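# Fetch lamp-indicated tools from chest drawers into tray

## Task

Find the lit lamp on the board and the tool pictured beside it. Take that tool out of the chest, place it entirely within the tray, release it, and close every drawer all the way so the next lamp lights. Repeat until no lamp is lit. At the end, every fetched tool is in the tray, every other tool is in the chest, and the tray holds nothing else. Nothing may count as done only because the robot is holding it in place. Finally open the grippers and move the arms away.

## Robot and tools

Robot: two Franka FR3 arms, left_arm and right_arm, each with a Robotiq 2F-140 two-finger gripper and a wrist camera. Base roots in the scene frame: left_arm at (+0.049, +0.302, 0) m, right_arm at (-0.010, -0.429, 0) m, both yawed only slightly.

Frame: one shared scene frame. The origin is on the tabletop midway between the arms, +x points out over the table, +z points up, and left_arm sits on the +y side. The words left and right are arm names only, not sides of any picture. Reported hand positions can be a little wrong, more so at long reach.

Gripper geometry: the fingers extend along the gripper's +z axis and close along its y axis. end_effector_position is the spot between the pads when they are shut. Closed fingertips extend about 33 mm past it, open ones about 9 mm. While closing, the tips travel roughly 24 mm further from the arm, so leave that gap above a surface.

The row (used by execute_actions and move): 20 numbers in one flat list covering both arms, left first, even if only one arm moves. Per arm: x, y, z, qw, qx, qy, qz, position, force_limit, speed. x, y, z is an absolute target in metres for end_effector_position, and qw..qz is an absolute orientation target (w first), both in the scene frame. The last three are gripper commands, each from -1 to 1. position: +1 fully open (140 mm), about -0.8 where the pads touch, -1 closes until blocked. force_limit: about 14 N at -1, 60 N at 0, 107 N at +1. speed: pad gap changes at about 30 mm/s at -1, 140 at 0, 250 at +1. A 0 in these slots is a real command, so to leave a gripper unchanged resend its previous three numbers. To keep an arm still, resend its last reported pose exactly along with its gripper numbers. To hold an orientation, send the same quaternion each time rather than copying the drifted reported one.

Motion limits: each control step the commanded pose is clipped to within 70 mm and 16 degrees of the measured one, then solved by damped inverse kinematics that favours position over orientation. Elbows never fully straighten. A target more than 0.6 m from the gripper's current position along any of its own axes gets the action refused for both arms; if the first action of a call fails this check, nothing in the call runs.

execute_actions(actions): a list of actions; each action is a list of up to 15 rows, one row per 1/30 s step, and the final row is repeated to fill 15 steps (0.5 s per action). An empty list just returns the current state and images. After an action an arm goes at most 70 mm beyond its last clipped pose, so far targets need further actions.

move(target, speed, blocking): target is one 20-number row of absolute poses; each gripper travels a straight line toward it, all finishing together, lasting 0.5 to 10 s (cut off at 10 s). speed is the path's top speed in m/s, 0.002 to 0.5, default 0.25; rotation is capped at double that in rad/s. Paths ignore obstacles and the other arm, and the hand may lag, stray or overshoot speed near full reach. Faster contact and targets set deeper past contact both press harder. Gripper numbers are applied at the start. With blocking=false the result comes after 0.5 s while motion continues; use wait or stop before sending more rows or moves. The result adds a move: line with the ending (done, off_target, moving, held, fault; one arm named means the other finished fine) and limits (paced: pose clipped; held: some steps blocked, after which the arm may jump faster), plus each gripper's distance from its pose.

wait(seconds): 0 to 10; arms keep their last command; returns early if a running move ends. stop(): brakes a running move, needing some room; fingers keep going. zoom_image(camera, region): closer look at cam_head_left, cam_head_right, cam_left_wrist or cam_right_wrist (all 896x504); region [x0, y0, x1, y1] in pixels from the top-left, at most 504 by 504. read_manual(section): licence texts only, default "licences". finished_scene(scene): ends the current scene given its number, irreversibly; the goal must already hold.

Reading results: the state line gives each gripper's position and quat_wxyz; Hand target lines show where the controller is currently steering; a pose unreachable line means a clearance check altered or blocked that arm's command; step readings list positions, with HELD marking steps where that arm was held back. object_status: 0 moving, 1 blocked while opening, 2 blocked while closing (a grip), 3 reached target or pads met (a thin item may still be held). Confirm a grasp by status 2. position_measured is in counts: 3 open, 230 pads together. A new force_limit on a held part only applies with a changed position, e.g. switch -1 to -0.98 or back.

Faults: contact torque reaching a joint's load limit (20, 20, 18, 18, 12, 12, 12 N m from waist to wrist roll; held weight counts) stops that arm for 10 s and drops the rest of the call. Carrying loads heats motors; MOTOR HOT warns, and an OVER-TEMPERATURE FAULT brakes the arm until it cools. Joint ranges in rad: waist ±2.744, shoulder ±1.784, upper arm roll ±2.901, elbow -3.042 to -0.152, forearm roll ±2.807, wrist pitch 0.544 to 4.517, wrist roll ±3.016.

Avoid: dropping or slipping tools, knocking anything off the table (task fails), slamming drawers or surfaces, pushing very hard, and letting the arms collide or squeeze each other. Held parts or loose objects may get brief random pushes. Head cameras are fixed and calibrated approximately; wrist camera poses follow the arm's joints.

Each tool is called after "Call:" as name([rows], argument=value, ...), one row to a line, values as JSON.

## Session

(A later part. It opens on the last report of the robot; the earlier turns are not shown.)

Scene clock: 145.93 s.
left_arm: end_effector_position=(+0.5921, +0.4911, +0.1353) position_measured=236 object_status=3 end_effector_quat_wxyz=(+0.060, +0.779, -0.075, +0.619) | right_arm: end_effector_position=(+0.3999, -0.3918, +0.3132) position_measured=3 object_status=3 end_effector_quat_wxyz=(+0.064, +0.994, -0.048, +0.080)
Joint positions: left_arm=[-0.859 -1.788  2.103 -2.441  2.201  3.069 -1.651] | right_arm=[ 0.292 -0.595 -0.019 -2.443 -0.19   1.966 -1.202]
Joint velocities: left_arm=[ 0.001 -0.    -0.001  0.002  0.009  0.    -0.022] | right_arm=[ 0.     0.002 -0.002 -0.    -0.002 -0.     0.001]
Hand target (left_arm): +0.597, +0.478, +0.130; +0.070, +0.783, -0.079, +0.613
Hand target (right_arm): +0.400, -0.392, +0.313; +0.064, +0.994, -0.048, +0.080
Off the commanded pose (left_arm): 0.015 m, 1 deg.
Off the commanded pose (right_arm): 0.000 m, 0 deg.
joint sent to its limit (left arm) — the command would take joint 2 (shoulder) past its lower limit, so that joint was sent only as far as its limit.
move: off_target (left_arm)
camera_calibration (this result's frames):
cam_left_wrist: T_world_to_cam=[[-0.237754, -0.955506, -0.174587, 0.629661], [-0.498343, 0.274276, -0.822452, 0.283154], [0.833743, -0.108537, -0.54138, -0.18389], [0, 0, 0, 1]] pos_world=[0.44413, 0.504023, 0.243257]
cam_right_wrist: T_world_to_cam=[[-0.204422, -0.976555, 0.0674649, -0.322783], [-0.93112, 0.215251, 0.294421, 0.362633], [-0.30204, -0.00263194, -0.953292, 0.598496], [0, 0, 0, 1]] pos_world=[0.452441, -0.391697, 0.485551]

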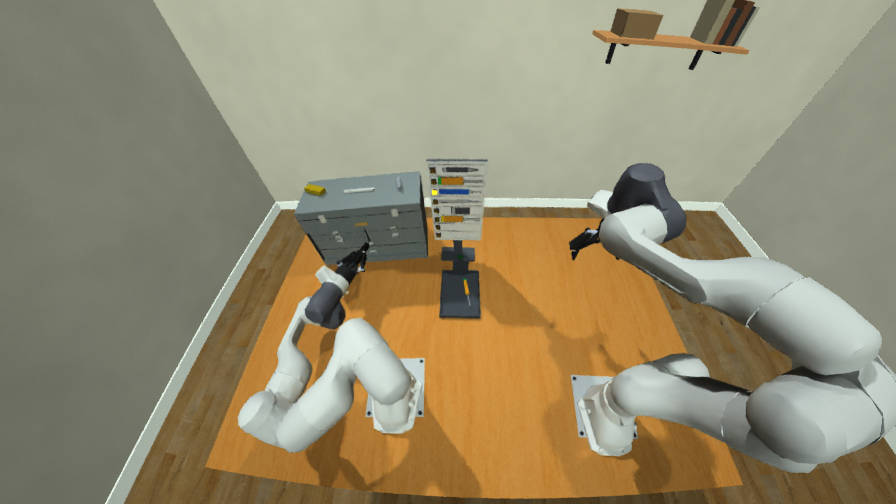

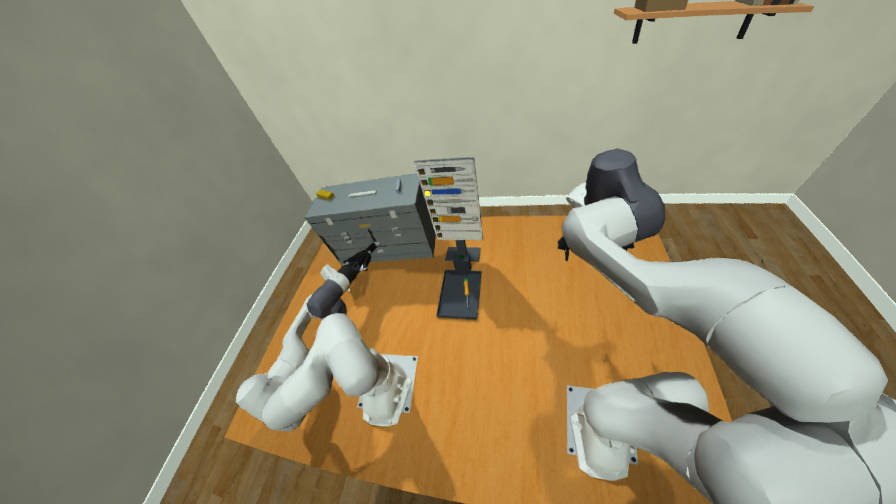

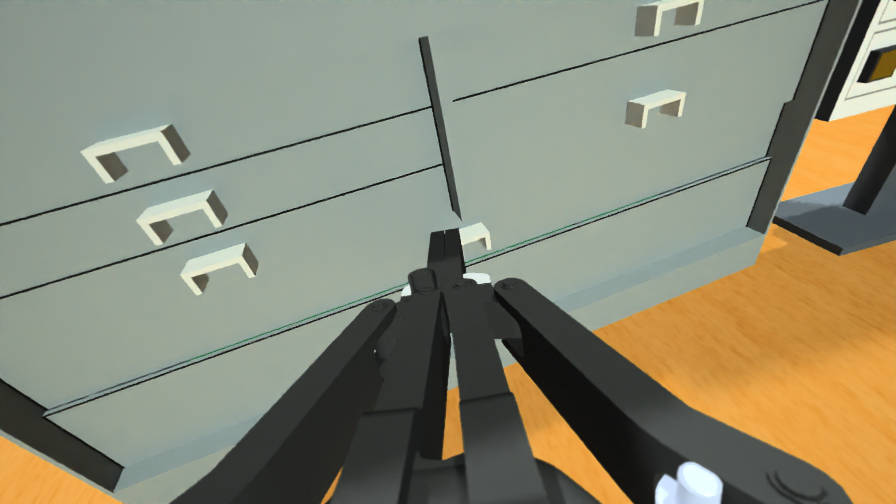

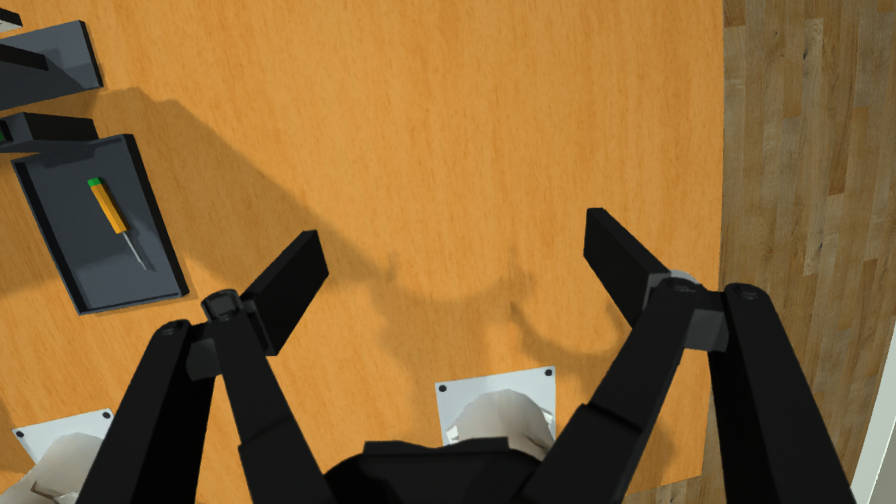

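Probably pinching a handle leg. Pull.

Call:
move(target=[0.42,0.485,0.132,0.07,0.783,-0.079,0.613,-1,1,0,0.3999,-0.3918,0.3132,0.064,0.994,-0.048,0.080,1,0,0], speed=0.1)

Scene clock: 148.40 s.
left_arm: end_effector_position=(+0.4206, +0.4903, +0.1303) position_measured=236 object_status=3 end_effector_quat_wxyz=(+0.067, +0.784, -0.080, +0.612) | right_arm: end_effector_position=(+0.3999, -0.3918, +0.3132) position_measured=3 object_status=3 end_effector_quat_wxyz=(+0.064, +0.994, -0.048, +0.080)
Joint positions: left_arm=[-0.698 -1.152  2.351 -2.634  2.199  3.632 -1.668] | right_arm=[ 0.292 -0.595 -0.019 -2.443 -0.19   1.966 -1.202]
Joint velocities: left_arm=[-0.003  0.003  0.001  0.001 -0.001  0.012  0.001] | right_arm=[ 0.     0.     0.002 -0.     0.    -0.     0.   ]
Hand target (left_arm): +0.420, +0.488, +0.131; +0.070, +0.783, -0.078, +0.613
Hand target (right_arm): +0.400, -0.392, +0.313; +0.064, +0.994, -0.048, +0.080
Off the commanded pose (left_arm): 0.006 m, 0 deg.
Off the commanded pose (right_arm): 0.000 m, 0 deg.
move: off_target (left_arm)
camera_calibration (this result's frames):
cam_left_wrist: T_world_to_cam=[[-0.254679, -0.952432, -0.167368, 0.59189], [-0.507669, 0.27899, -0.81513, 0.194408], [0.82305, -0.122628, -0.554573, -0.0305962], [0, 0, 0, 1]] pos_world=[0.274619, 0.505745, 0.240563]
cam_right_wrist: T_world_to_cam=[[-0.204421, -0.976555, 0.0674648, -0.322783], [-0.93112, 0.21525, 0.294421, 0.362633], [-0.30204, -0.00263194, -0.953292, 0.598496], [0, 0, 0, 1]] pos_world=[0.452441, -0.391697, 0.485551]

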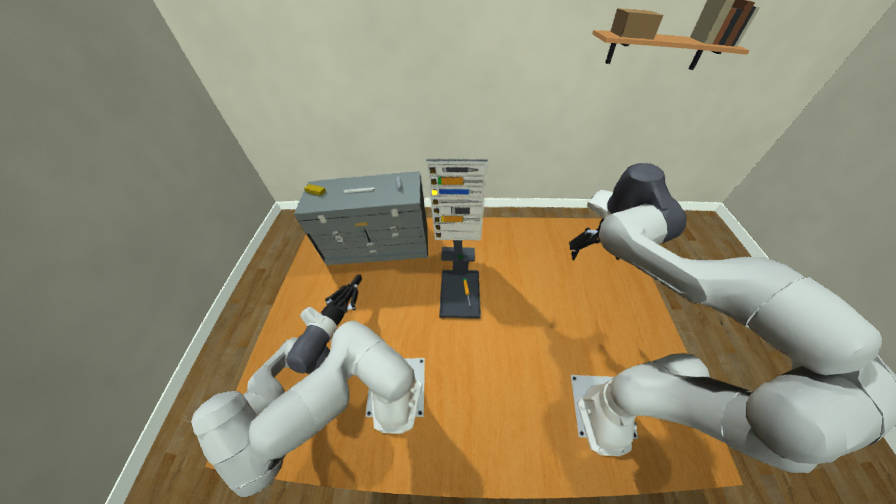

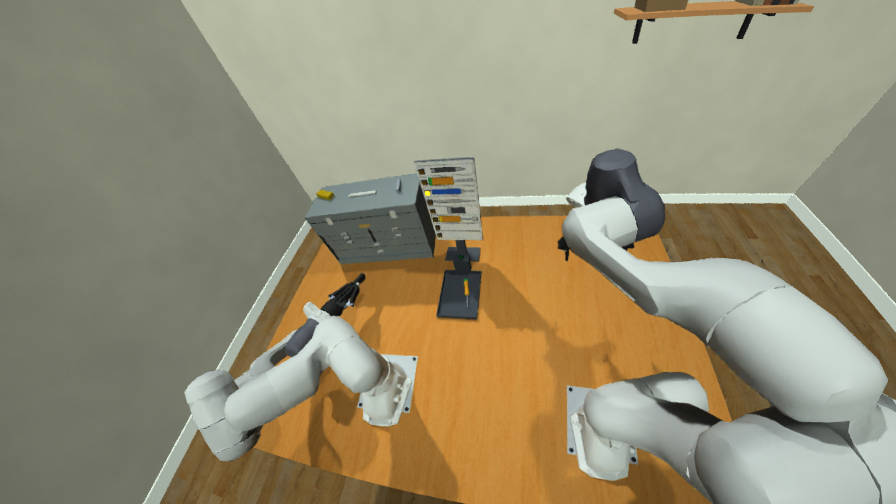

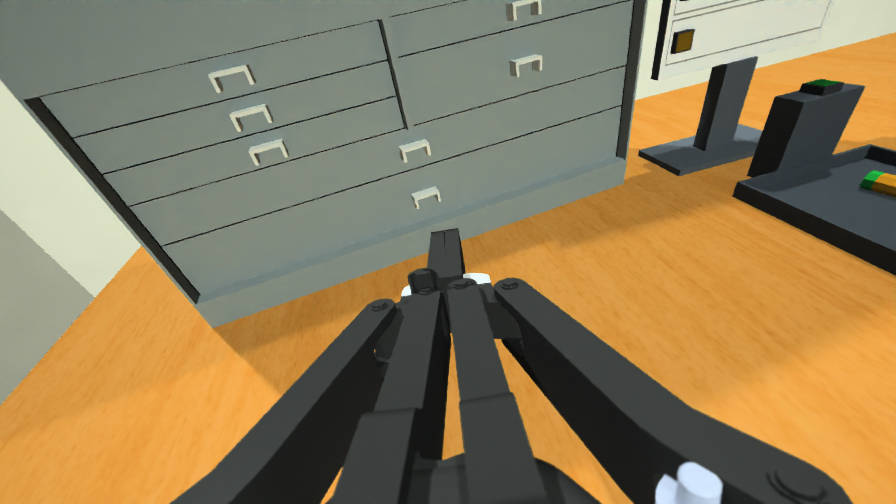

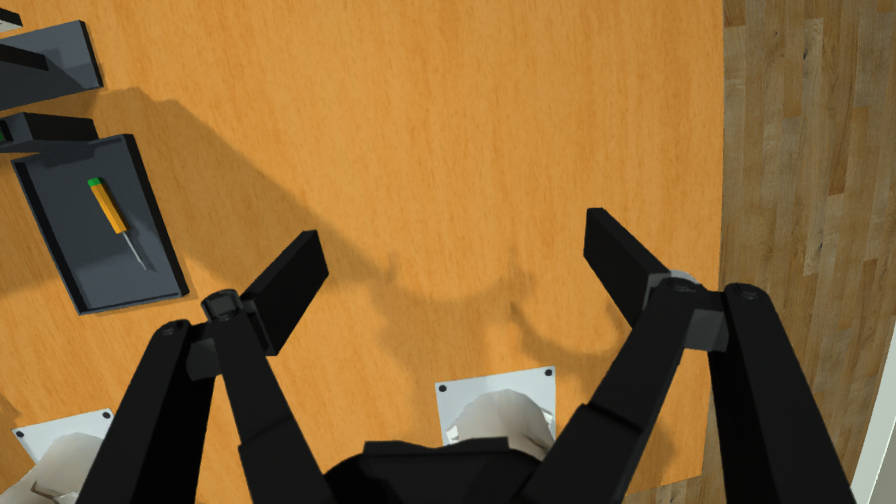

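Call:
move(target=[0.55,0.474,0.127,0.07,0.783,-0.079,0.613,-0.2,1,0,0.3999,-0.3918,0.3132,0.064,0.994,-0.048,0.080,1,0,0], speed=0.15)

Call:
move(target=[0.596,0.474,0.127,0.07,0.783,-0.079,0.613,-0.2,1,0,0.3999,-0.3918,0.3132,0.064,0.994,-0.048,0.080,1,0,0], speed=0.08)

Call:
move(target=[0.596,0.474,0.127,0.07,0.783,-0.079,0.613,-1,1,-0.5,0.3999,-0.3918,0.3132,0.064,0.994,-0.048,0.080,1,0,0], speed=0.08)

Scene clock: 150.30 s.
left_arm: end_effector_position=(+0.5495, +0.4701, +0.1288) position_measured=154 object_status=3 end_effector_quat_wxyz=(+0.073, +0.782, -0.079, +0.614) | right_arm: end_effector_position=(+0.3999, -0.3918, +0.3132) position_measured=3 object_status=3 end_effector_quat_wxyz=(+0.064, +0.994, -0.048, +0.080)
Joint positions: left_arm=[-0.773 -1.676  2.184 -2.545  2.181  3.14  -1.619] | right_arm=[ 0.292 -0.595 -0.019 -2.443 -0.19   1.966 -1.202]
Joint velocities: left_arm=[ 0.002 -0.003 -0.001 -0.    -0.    -0.013 -0.001] | right_arm=[-0.001  0.    -0.001  0.002  0.001  0.001  0.001]
Hand target (left_arm): +0.550, +0.472, +0.128; +0.069, +0.783, -0.079, +0.613
Hand target (right_arm): +0.400, -0.392, +0.313; +0.064, +0.994, -0.048, +0.080
Off the commanded pose (left_arm): 0.004 m, 0 deg.
Off the commanded pose (right_arm): 0.000 m, 0 deg.
move: off_target (left_arm)
camera_calibration (this result's frames):
cam_left_wrist: T_world_to_cam=[[-0.259903, -0.952707, -0.157481, 0.606908], [-0.504117, 0.272965, -0.819363, 0.265665], [0.8236, -0.133566, -0.55122, -0.13556], [0, 0, 0, 1]] pos_world=[0.403311, 0.487582, 0.238529]
cam_right_wrist: T_world_to_cam=[[-0.204422, -0.976555, 0.0674649, -0.322783], [-0.93112, 0.215251, 0.294421, 0.362633], [-0.30204, -0.00263192, -0.953292, 0.598496], [0, 0, 0, 1]] pos_world=[0.452441, -0.391697, 0.485551]

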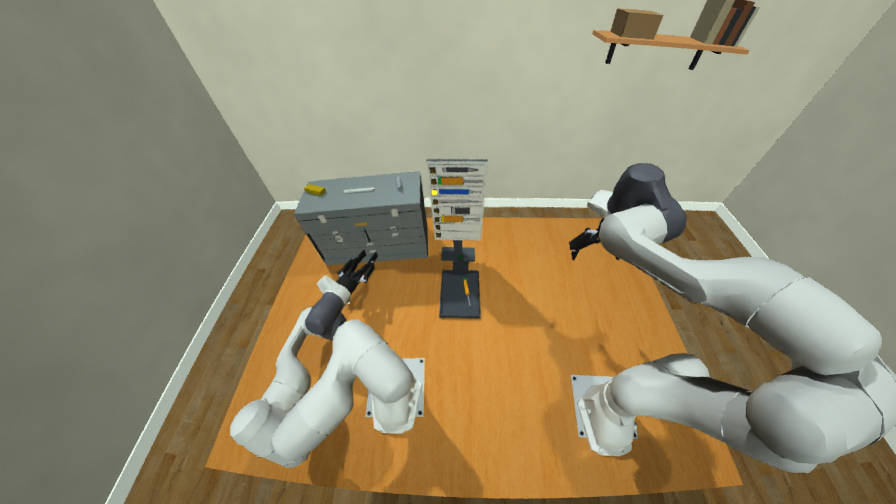

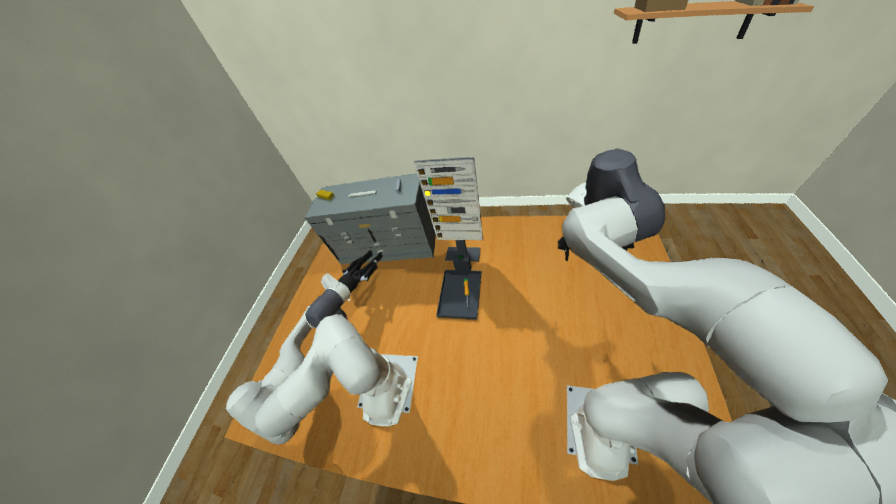

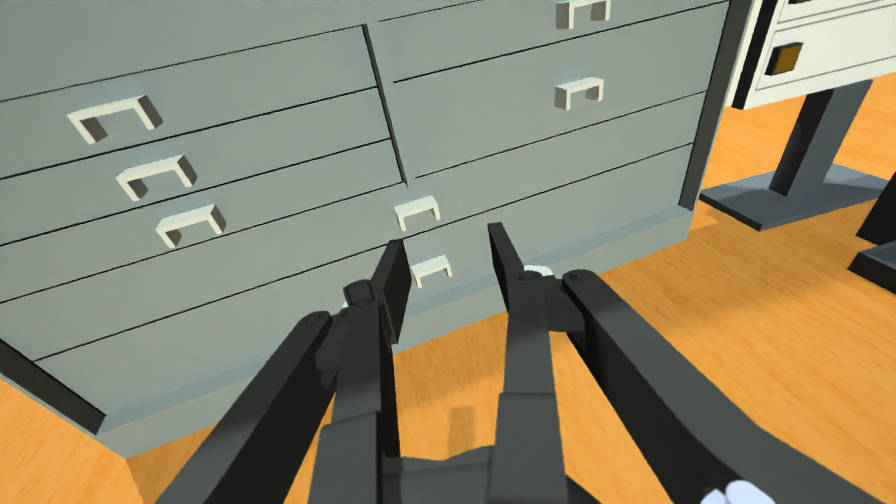

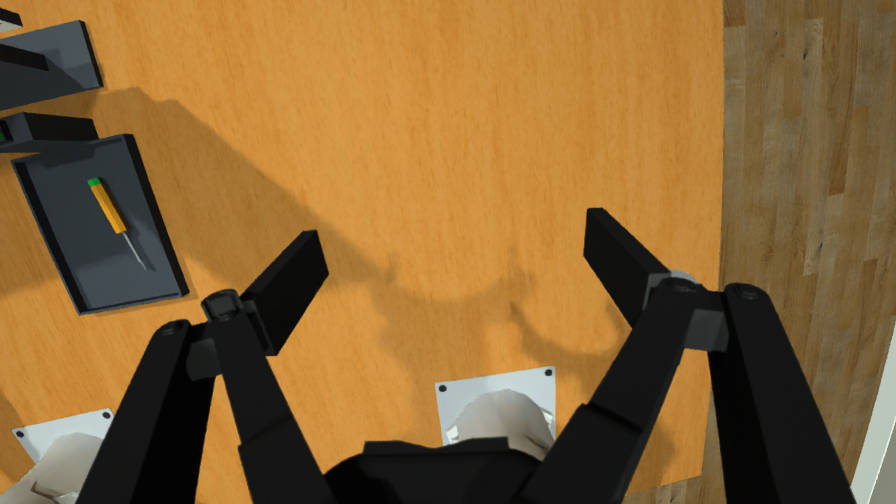

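Scene clock: 151.20 s.
left_arm: end_effector_position=(+0.5933, +0.4725, +0.1294) position_measured=154 object_status=3 end_effector_quat_wxyz=(+0.067, +0.780, -0.087, +0.616) | right_arm: end_effector_position=(+0.3999, -0.3918, +0.3132) position_measured=3 object_status=3 end_effector_quat_wxyz=(+0.064, +0.994, -0.048, +0.080)
Joint positions: left_arm=[-0.873 -1.793  2.119 -2.449  2.227  3.063 -1.657] | right_arm=[ 0.292 -0.595 -0.019 -2.443 -0.19   1.966 -1.202]
Joint velocities: left_arm=[-0.004  0.001 -0.004  0.003  0.046  0.001 -0.072] | right_arm=[ 0.002 -0.001 -0.     0.    -0.001 -0.001 -0.002]
Hand target (left_arm): +0.596, +0.473, +0.127; +0.071, +0.783, -0.080, +0.612
Hand target (right_arm): +0.400, -0.392, +0.313; +0.064, +0.994, -0.048, +0.080
Off the commanded pose (left_arm): 0.004 m, 1 deg.
Off the commanded pose (right_arm): 0.000 m, 0 deg.
joint sent to its limit (left arm) — the command would take joint 2 (shoulder) past its lower limit, so that joint was sent only as far as its limit.
move: off_target (left_arm)
camera_calibration (this result's frames):
cam_left_wrist: T_world_to_cam=[[-0.263873, -0.948182, -0.176978, 0.623406], [-0.495492, 0.290672, -0.818534, 0.274068], [0.827562, -0.128298, -0.546517, -0.176416], [0, 0, 0, 1]] pos_world=[0.446294, 0.488805, 0.238249]
cam_right_wrist: T_world_to_cam=[[-0.204422, -0.976555, 0.0674648, -0.322783], [-0.93112, 0.215251, 0.294421, 0.362633], [-0.30204, -0.00263179, -0.953292, 0.598496], [0, 0, 0, 1]] pos_world=[0.452441, -0.391697, 0.485551]

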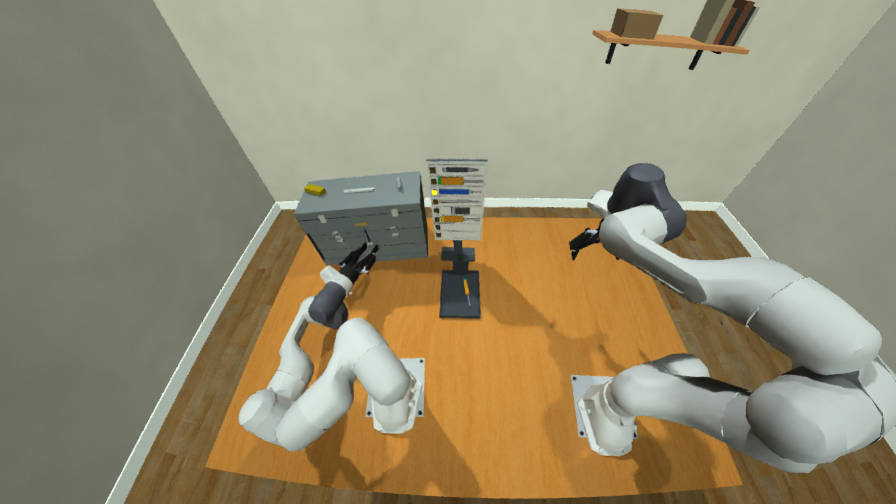

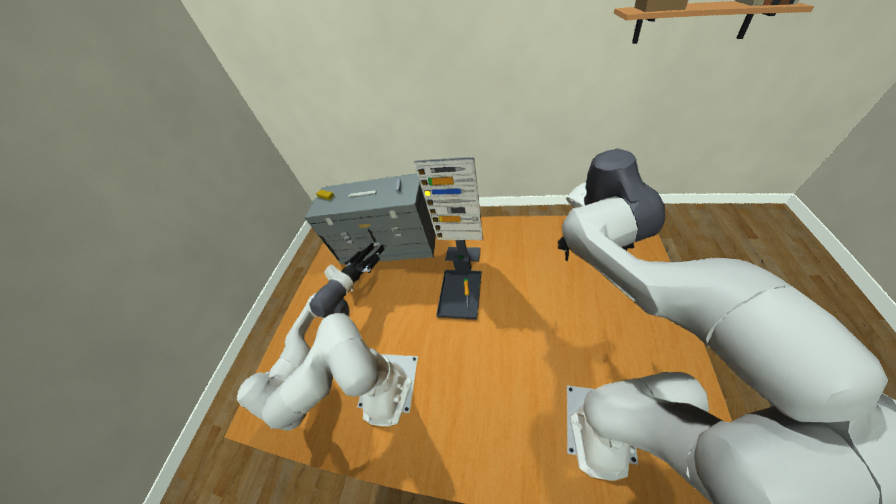

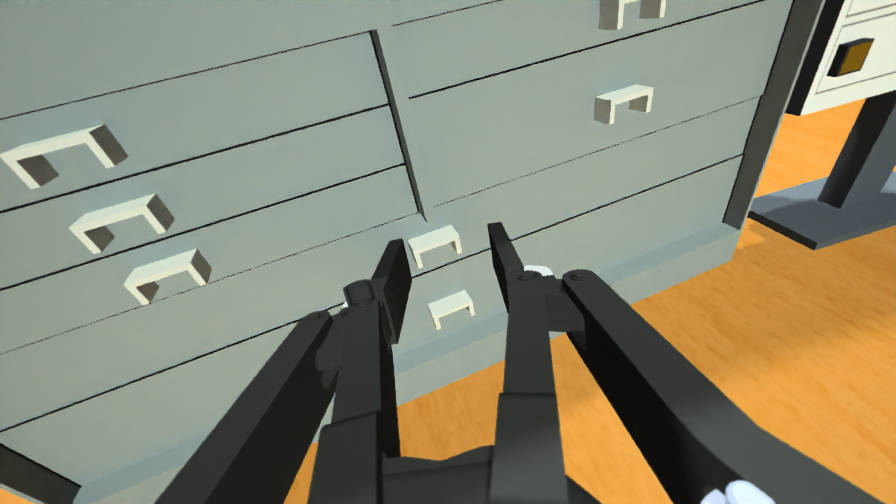

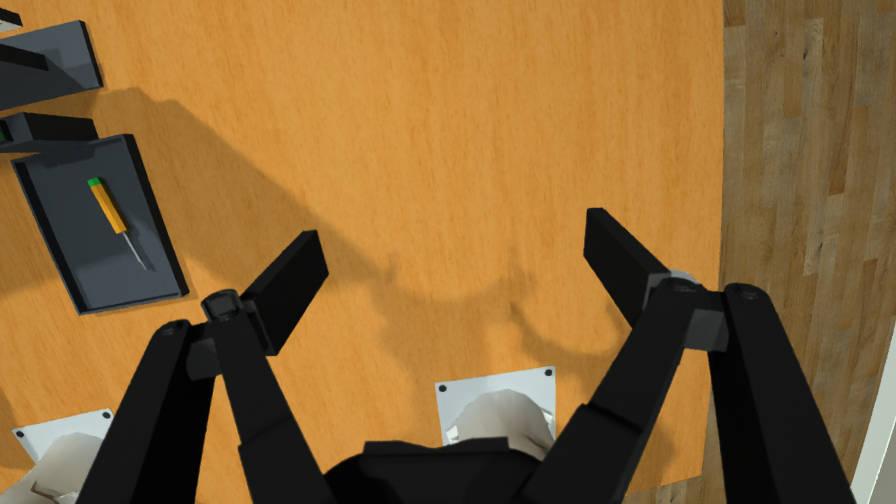

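Scene clock: 151.90 s.
left_arm: end_effector_position=(+0.5933, +0.4792, +0.1294) position_measured=199 object_status=2 end_effector_quat_wxyz=(+0.064, +0.781, -0.081, +0.616) | right_arm: end_effector_position=(+0.3999, -0.3918, +0.3132) position_measured=3 object_status=3 end_effector_quat_wxyz=(+0.064, +0.994, -0.048, +0.080)
Joint positions: left_arm=[-0.87  -1.793  2.114 -2.442  2.235  3.063 -1.674] | right_arm=[ 0.292 -0.595 -0.019 -2.443 -0.19   1.966 -1.202]
Joint velocities: left_arm=[-0.001 -0.001  0.     0.003  0.014  0.    -0.023] | right_arm=[ 0.001  0.001  0.    -0.    -0.    -0.001  0.002]
Hand target (left_arm): +0.596, +0.474, +0.127; +0.070, +0.783, -0.079, +0.613
Hand target (right_arm): +0.400, -0.392, +0.313; +0.064, +0.994, -0.048, +0.080
Off the commanded pose (left_arm): 0.006 m, 1 deg.
Off the commanded pose (right_arm): 0.000 m, 0 deg.
joint sent to its limit (left arm) — the command would take joint 2 (shoulder) past its lower limit, so that joint was sent only as far as its limit.
move: off_target (left_arm)
camera_calibration (this result's frames):
cam_left_wrist: T_world_to_cam=[[-0.252072, -0.951905, -0.174176, 0.624205], [-0.500179, 0.282242, -0.818634, 0.278914], [0.828421, -0.119236, -0.547268, -0.180361], [0, 0, 0, 1]] pos_world=[0.446266, 0.493957, 0.238344]
cam_right_wrist: T_world_to_cam=[[-0.204421, -0.976555, 0.0674649, -0.322783], [-0.93112, 0.21525, 0.294421, 0.362633], [-0.30204, -0.00263195, -0.953292, 0.598496], [0, 0, 0, 1]] pos_world=[0.452441, -0.391697, 0.485551]

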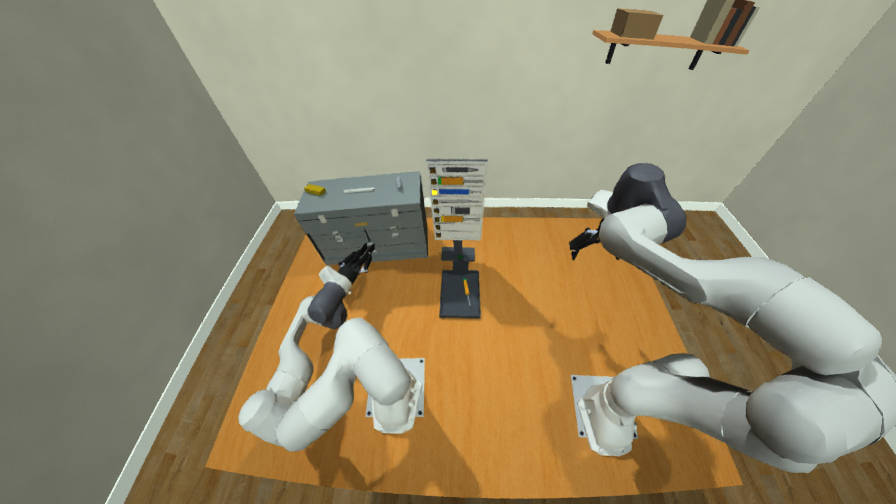

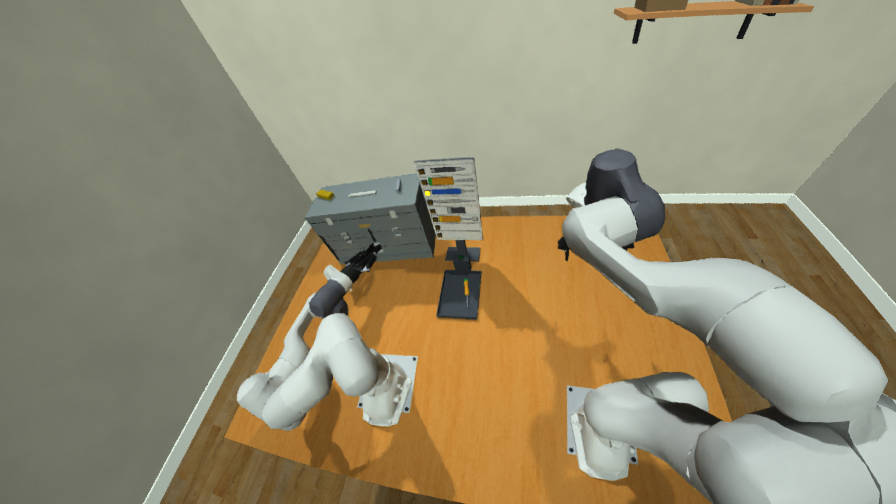

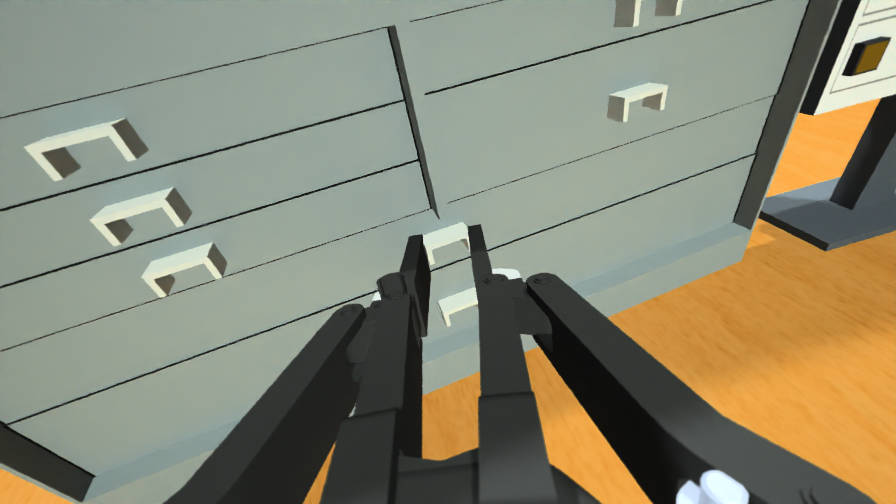

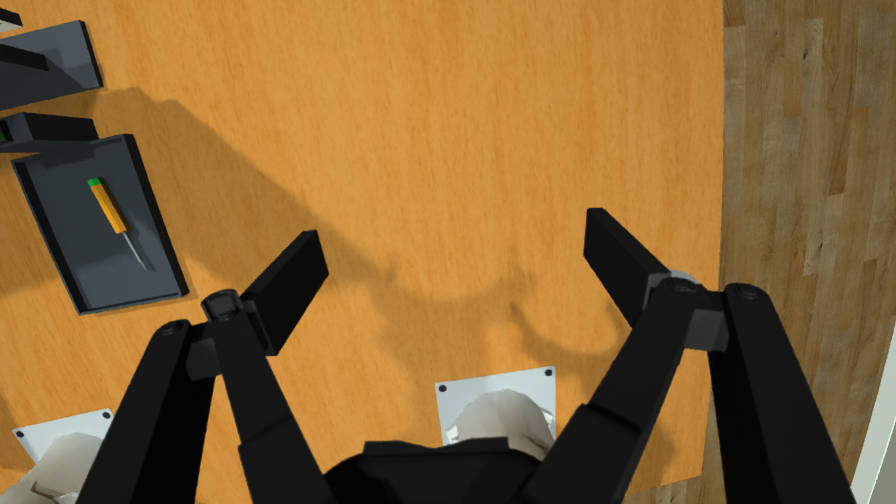

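Gripped (z 0.127, y 0.474 works).

Call:
move(target=[0.44,0.474,0.128,0.07,0.783,-0.079,0.613,-1,1,-0.5,0.3999,-0.3918,0.3132,0.064,0.994,-0.048,0.080,1,0,0], speed=0.1)

Scene clock: 154.00 s.
left_arm: end_effector_position=(+0.4434, +0.4685, +0.1294) position_measured=200 object_status=2 end_effector_quat_wxyz=(+0.072, +0.781, -0.088, +0.614) | right_arm: end_effector_position=(+0.3999, -0.3918, +0.3132) position_measured=3 object_status=3 end_effector_quat_wxyz=(+0.064, +0.994, -0.048, +0.080)
Joint positions: left_arm=[-0.684 -1.266  2.322 -2.652  2.233  3.514 -1.665] | right_arm=[ 0.292 -0.595 -0.019 -2.443 -0.19   1.966 -1.202]
Joint velocities: left_arm=[-0.     0.007  0.006 -0.002 -0.001  0.012  0.001] | right_arm=[0.    0.001 0.    0.    0.    0.001 0.   ]
Hand target (left_arm): +0.440, +0.477, +0.128; +0.070, +0.783, -0.079, +0.614
Hand target (right_arm): +0.400, -0.392, +0.313; +0.064, +0.994, -0.048, +0.080
Off the commanded pose (left_arm): 0.007 m, 1 deg.
Off the commanded pose (right_arm): 0.000 m, 0 deg.
move: off_target (left_arm)
camera_calibration (this result's frames):
cam_left_wrist: T_world_to_cam=[[-0.272582, -0.946894, -0.170563, 0.582508], [-0.496841, 0.290341, -0.817833, 0.201655], [0.823922, -0.138184, -0.549597, -0.0462936], [0, 0, 0, 1]] pos_world=[0.297114, 0.486627, 0.238831]
cam_right_wrist: T_world_to_cam=[[-0.204422, -0.976555, 0.0674648, -0.322783], [-0.93112, 0.21525, 0.294421, 0.362633], [-0.30204, -0.00263186, -0.953292, 0.598496], [0, 0, 0, 1]] pos_world=[0.452441, -0.391697, 0.485551]

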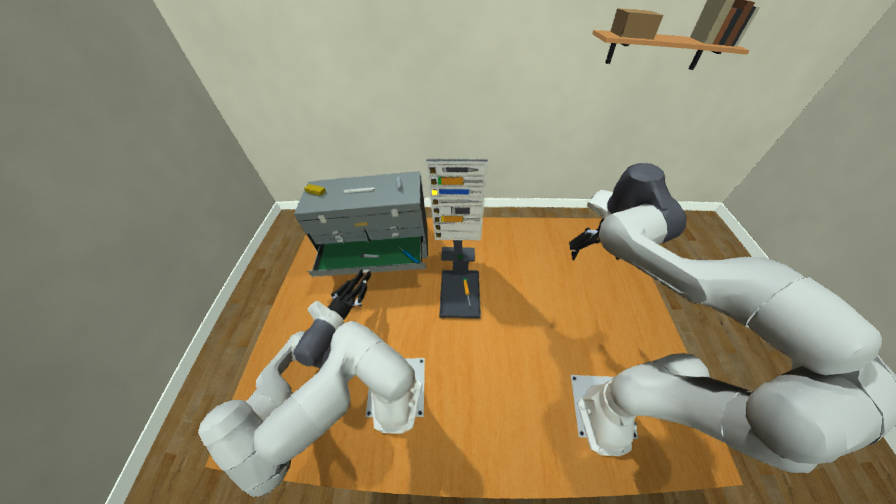

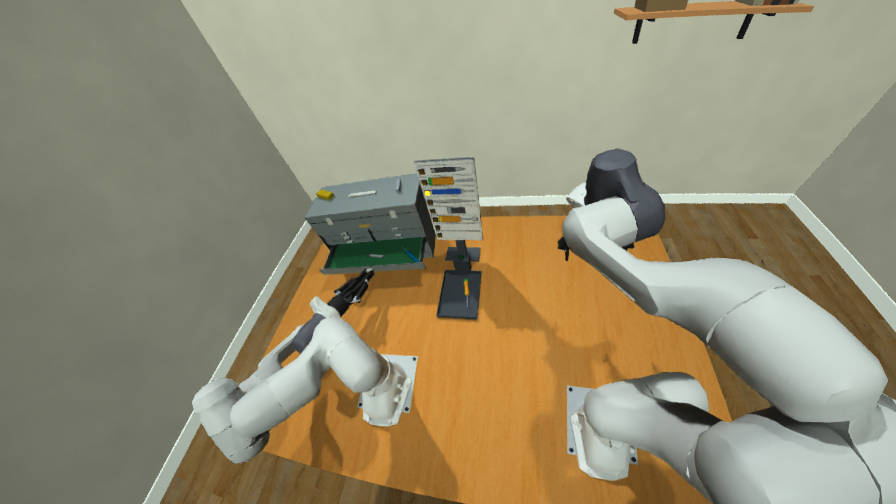

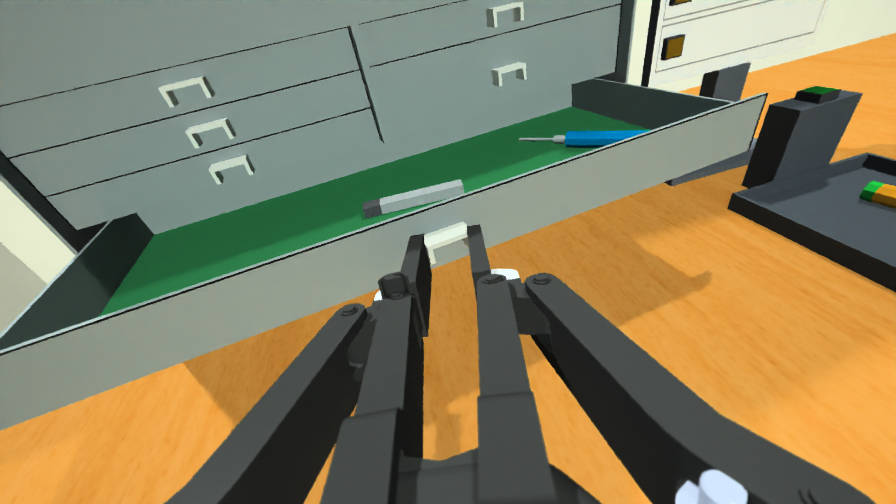

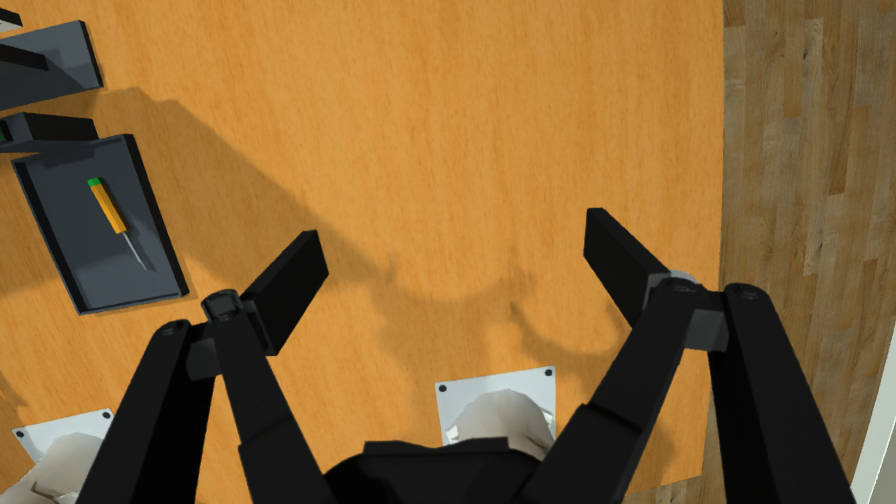

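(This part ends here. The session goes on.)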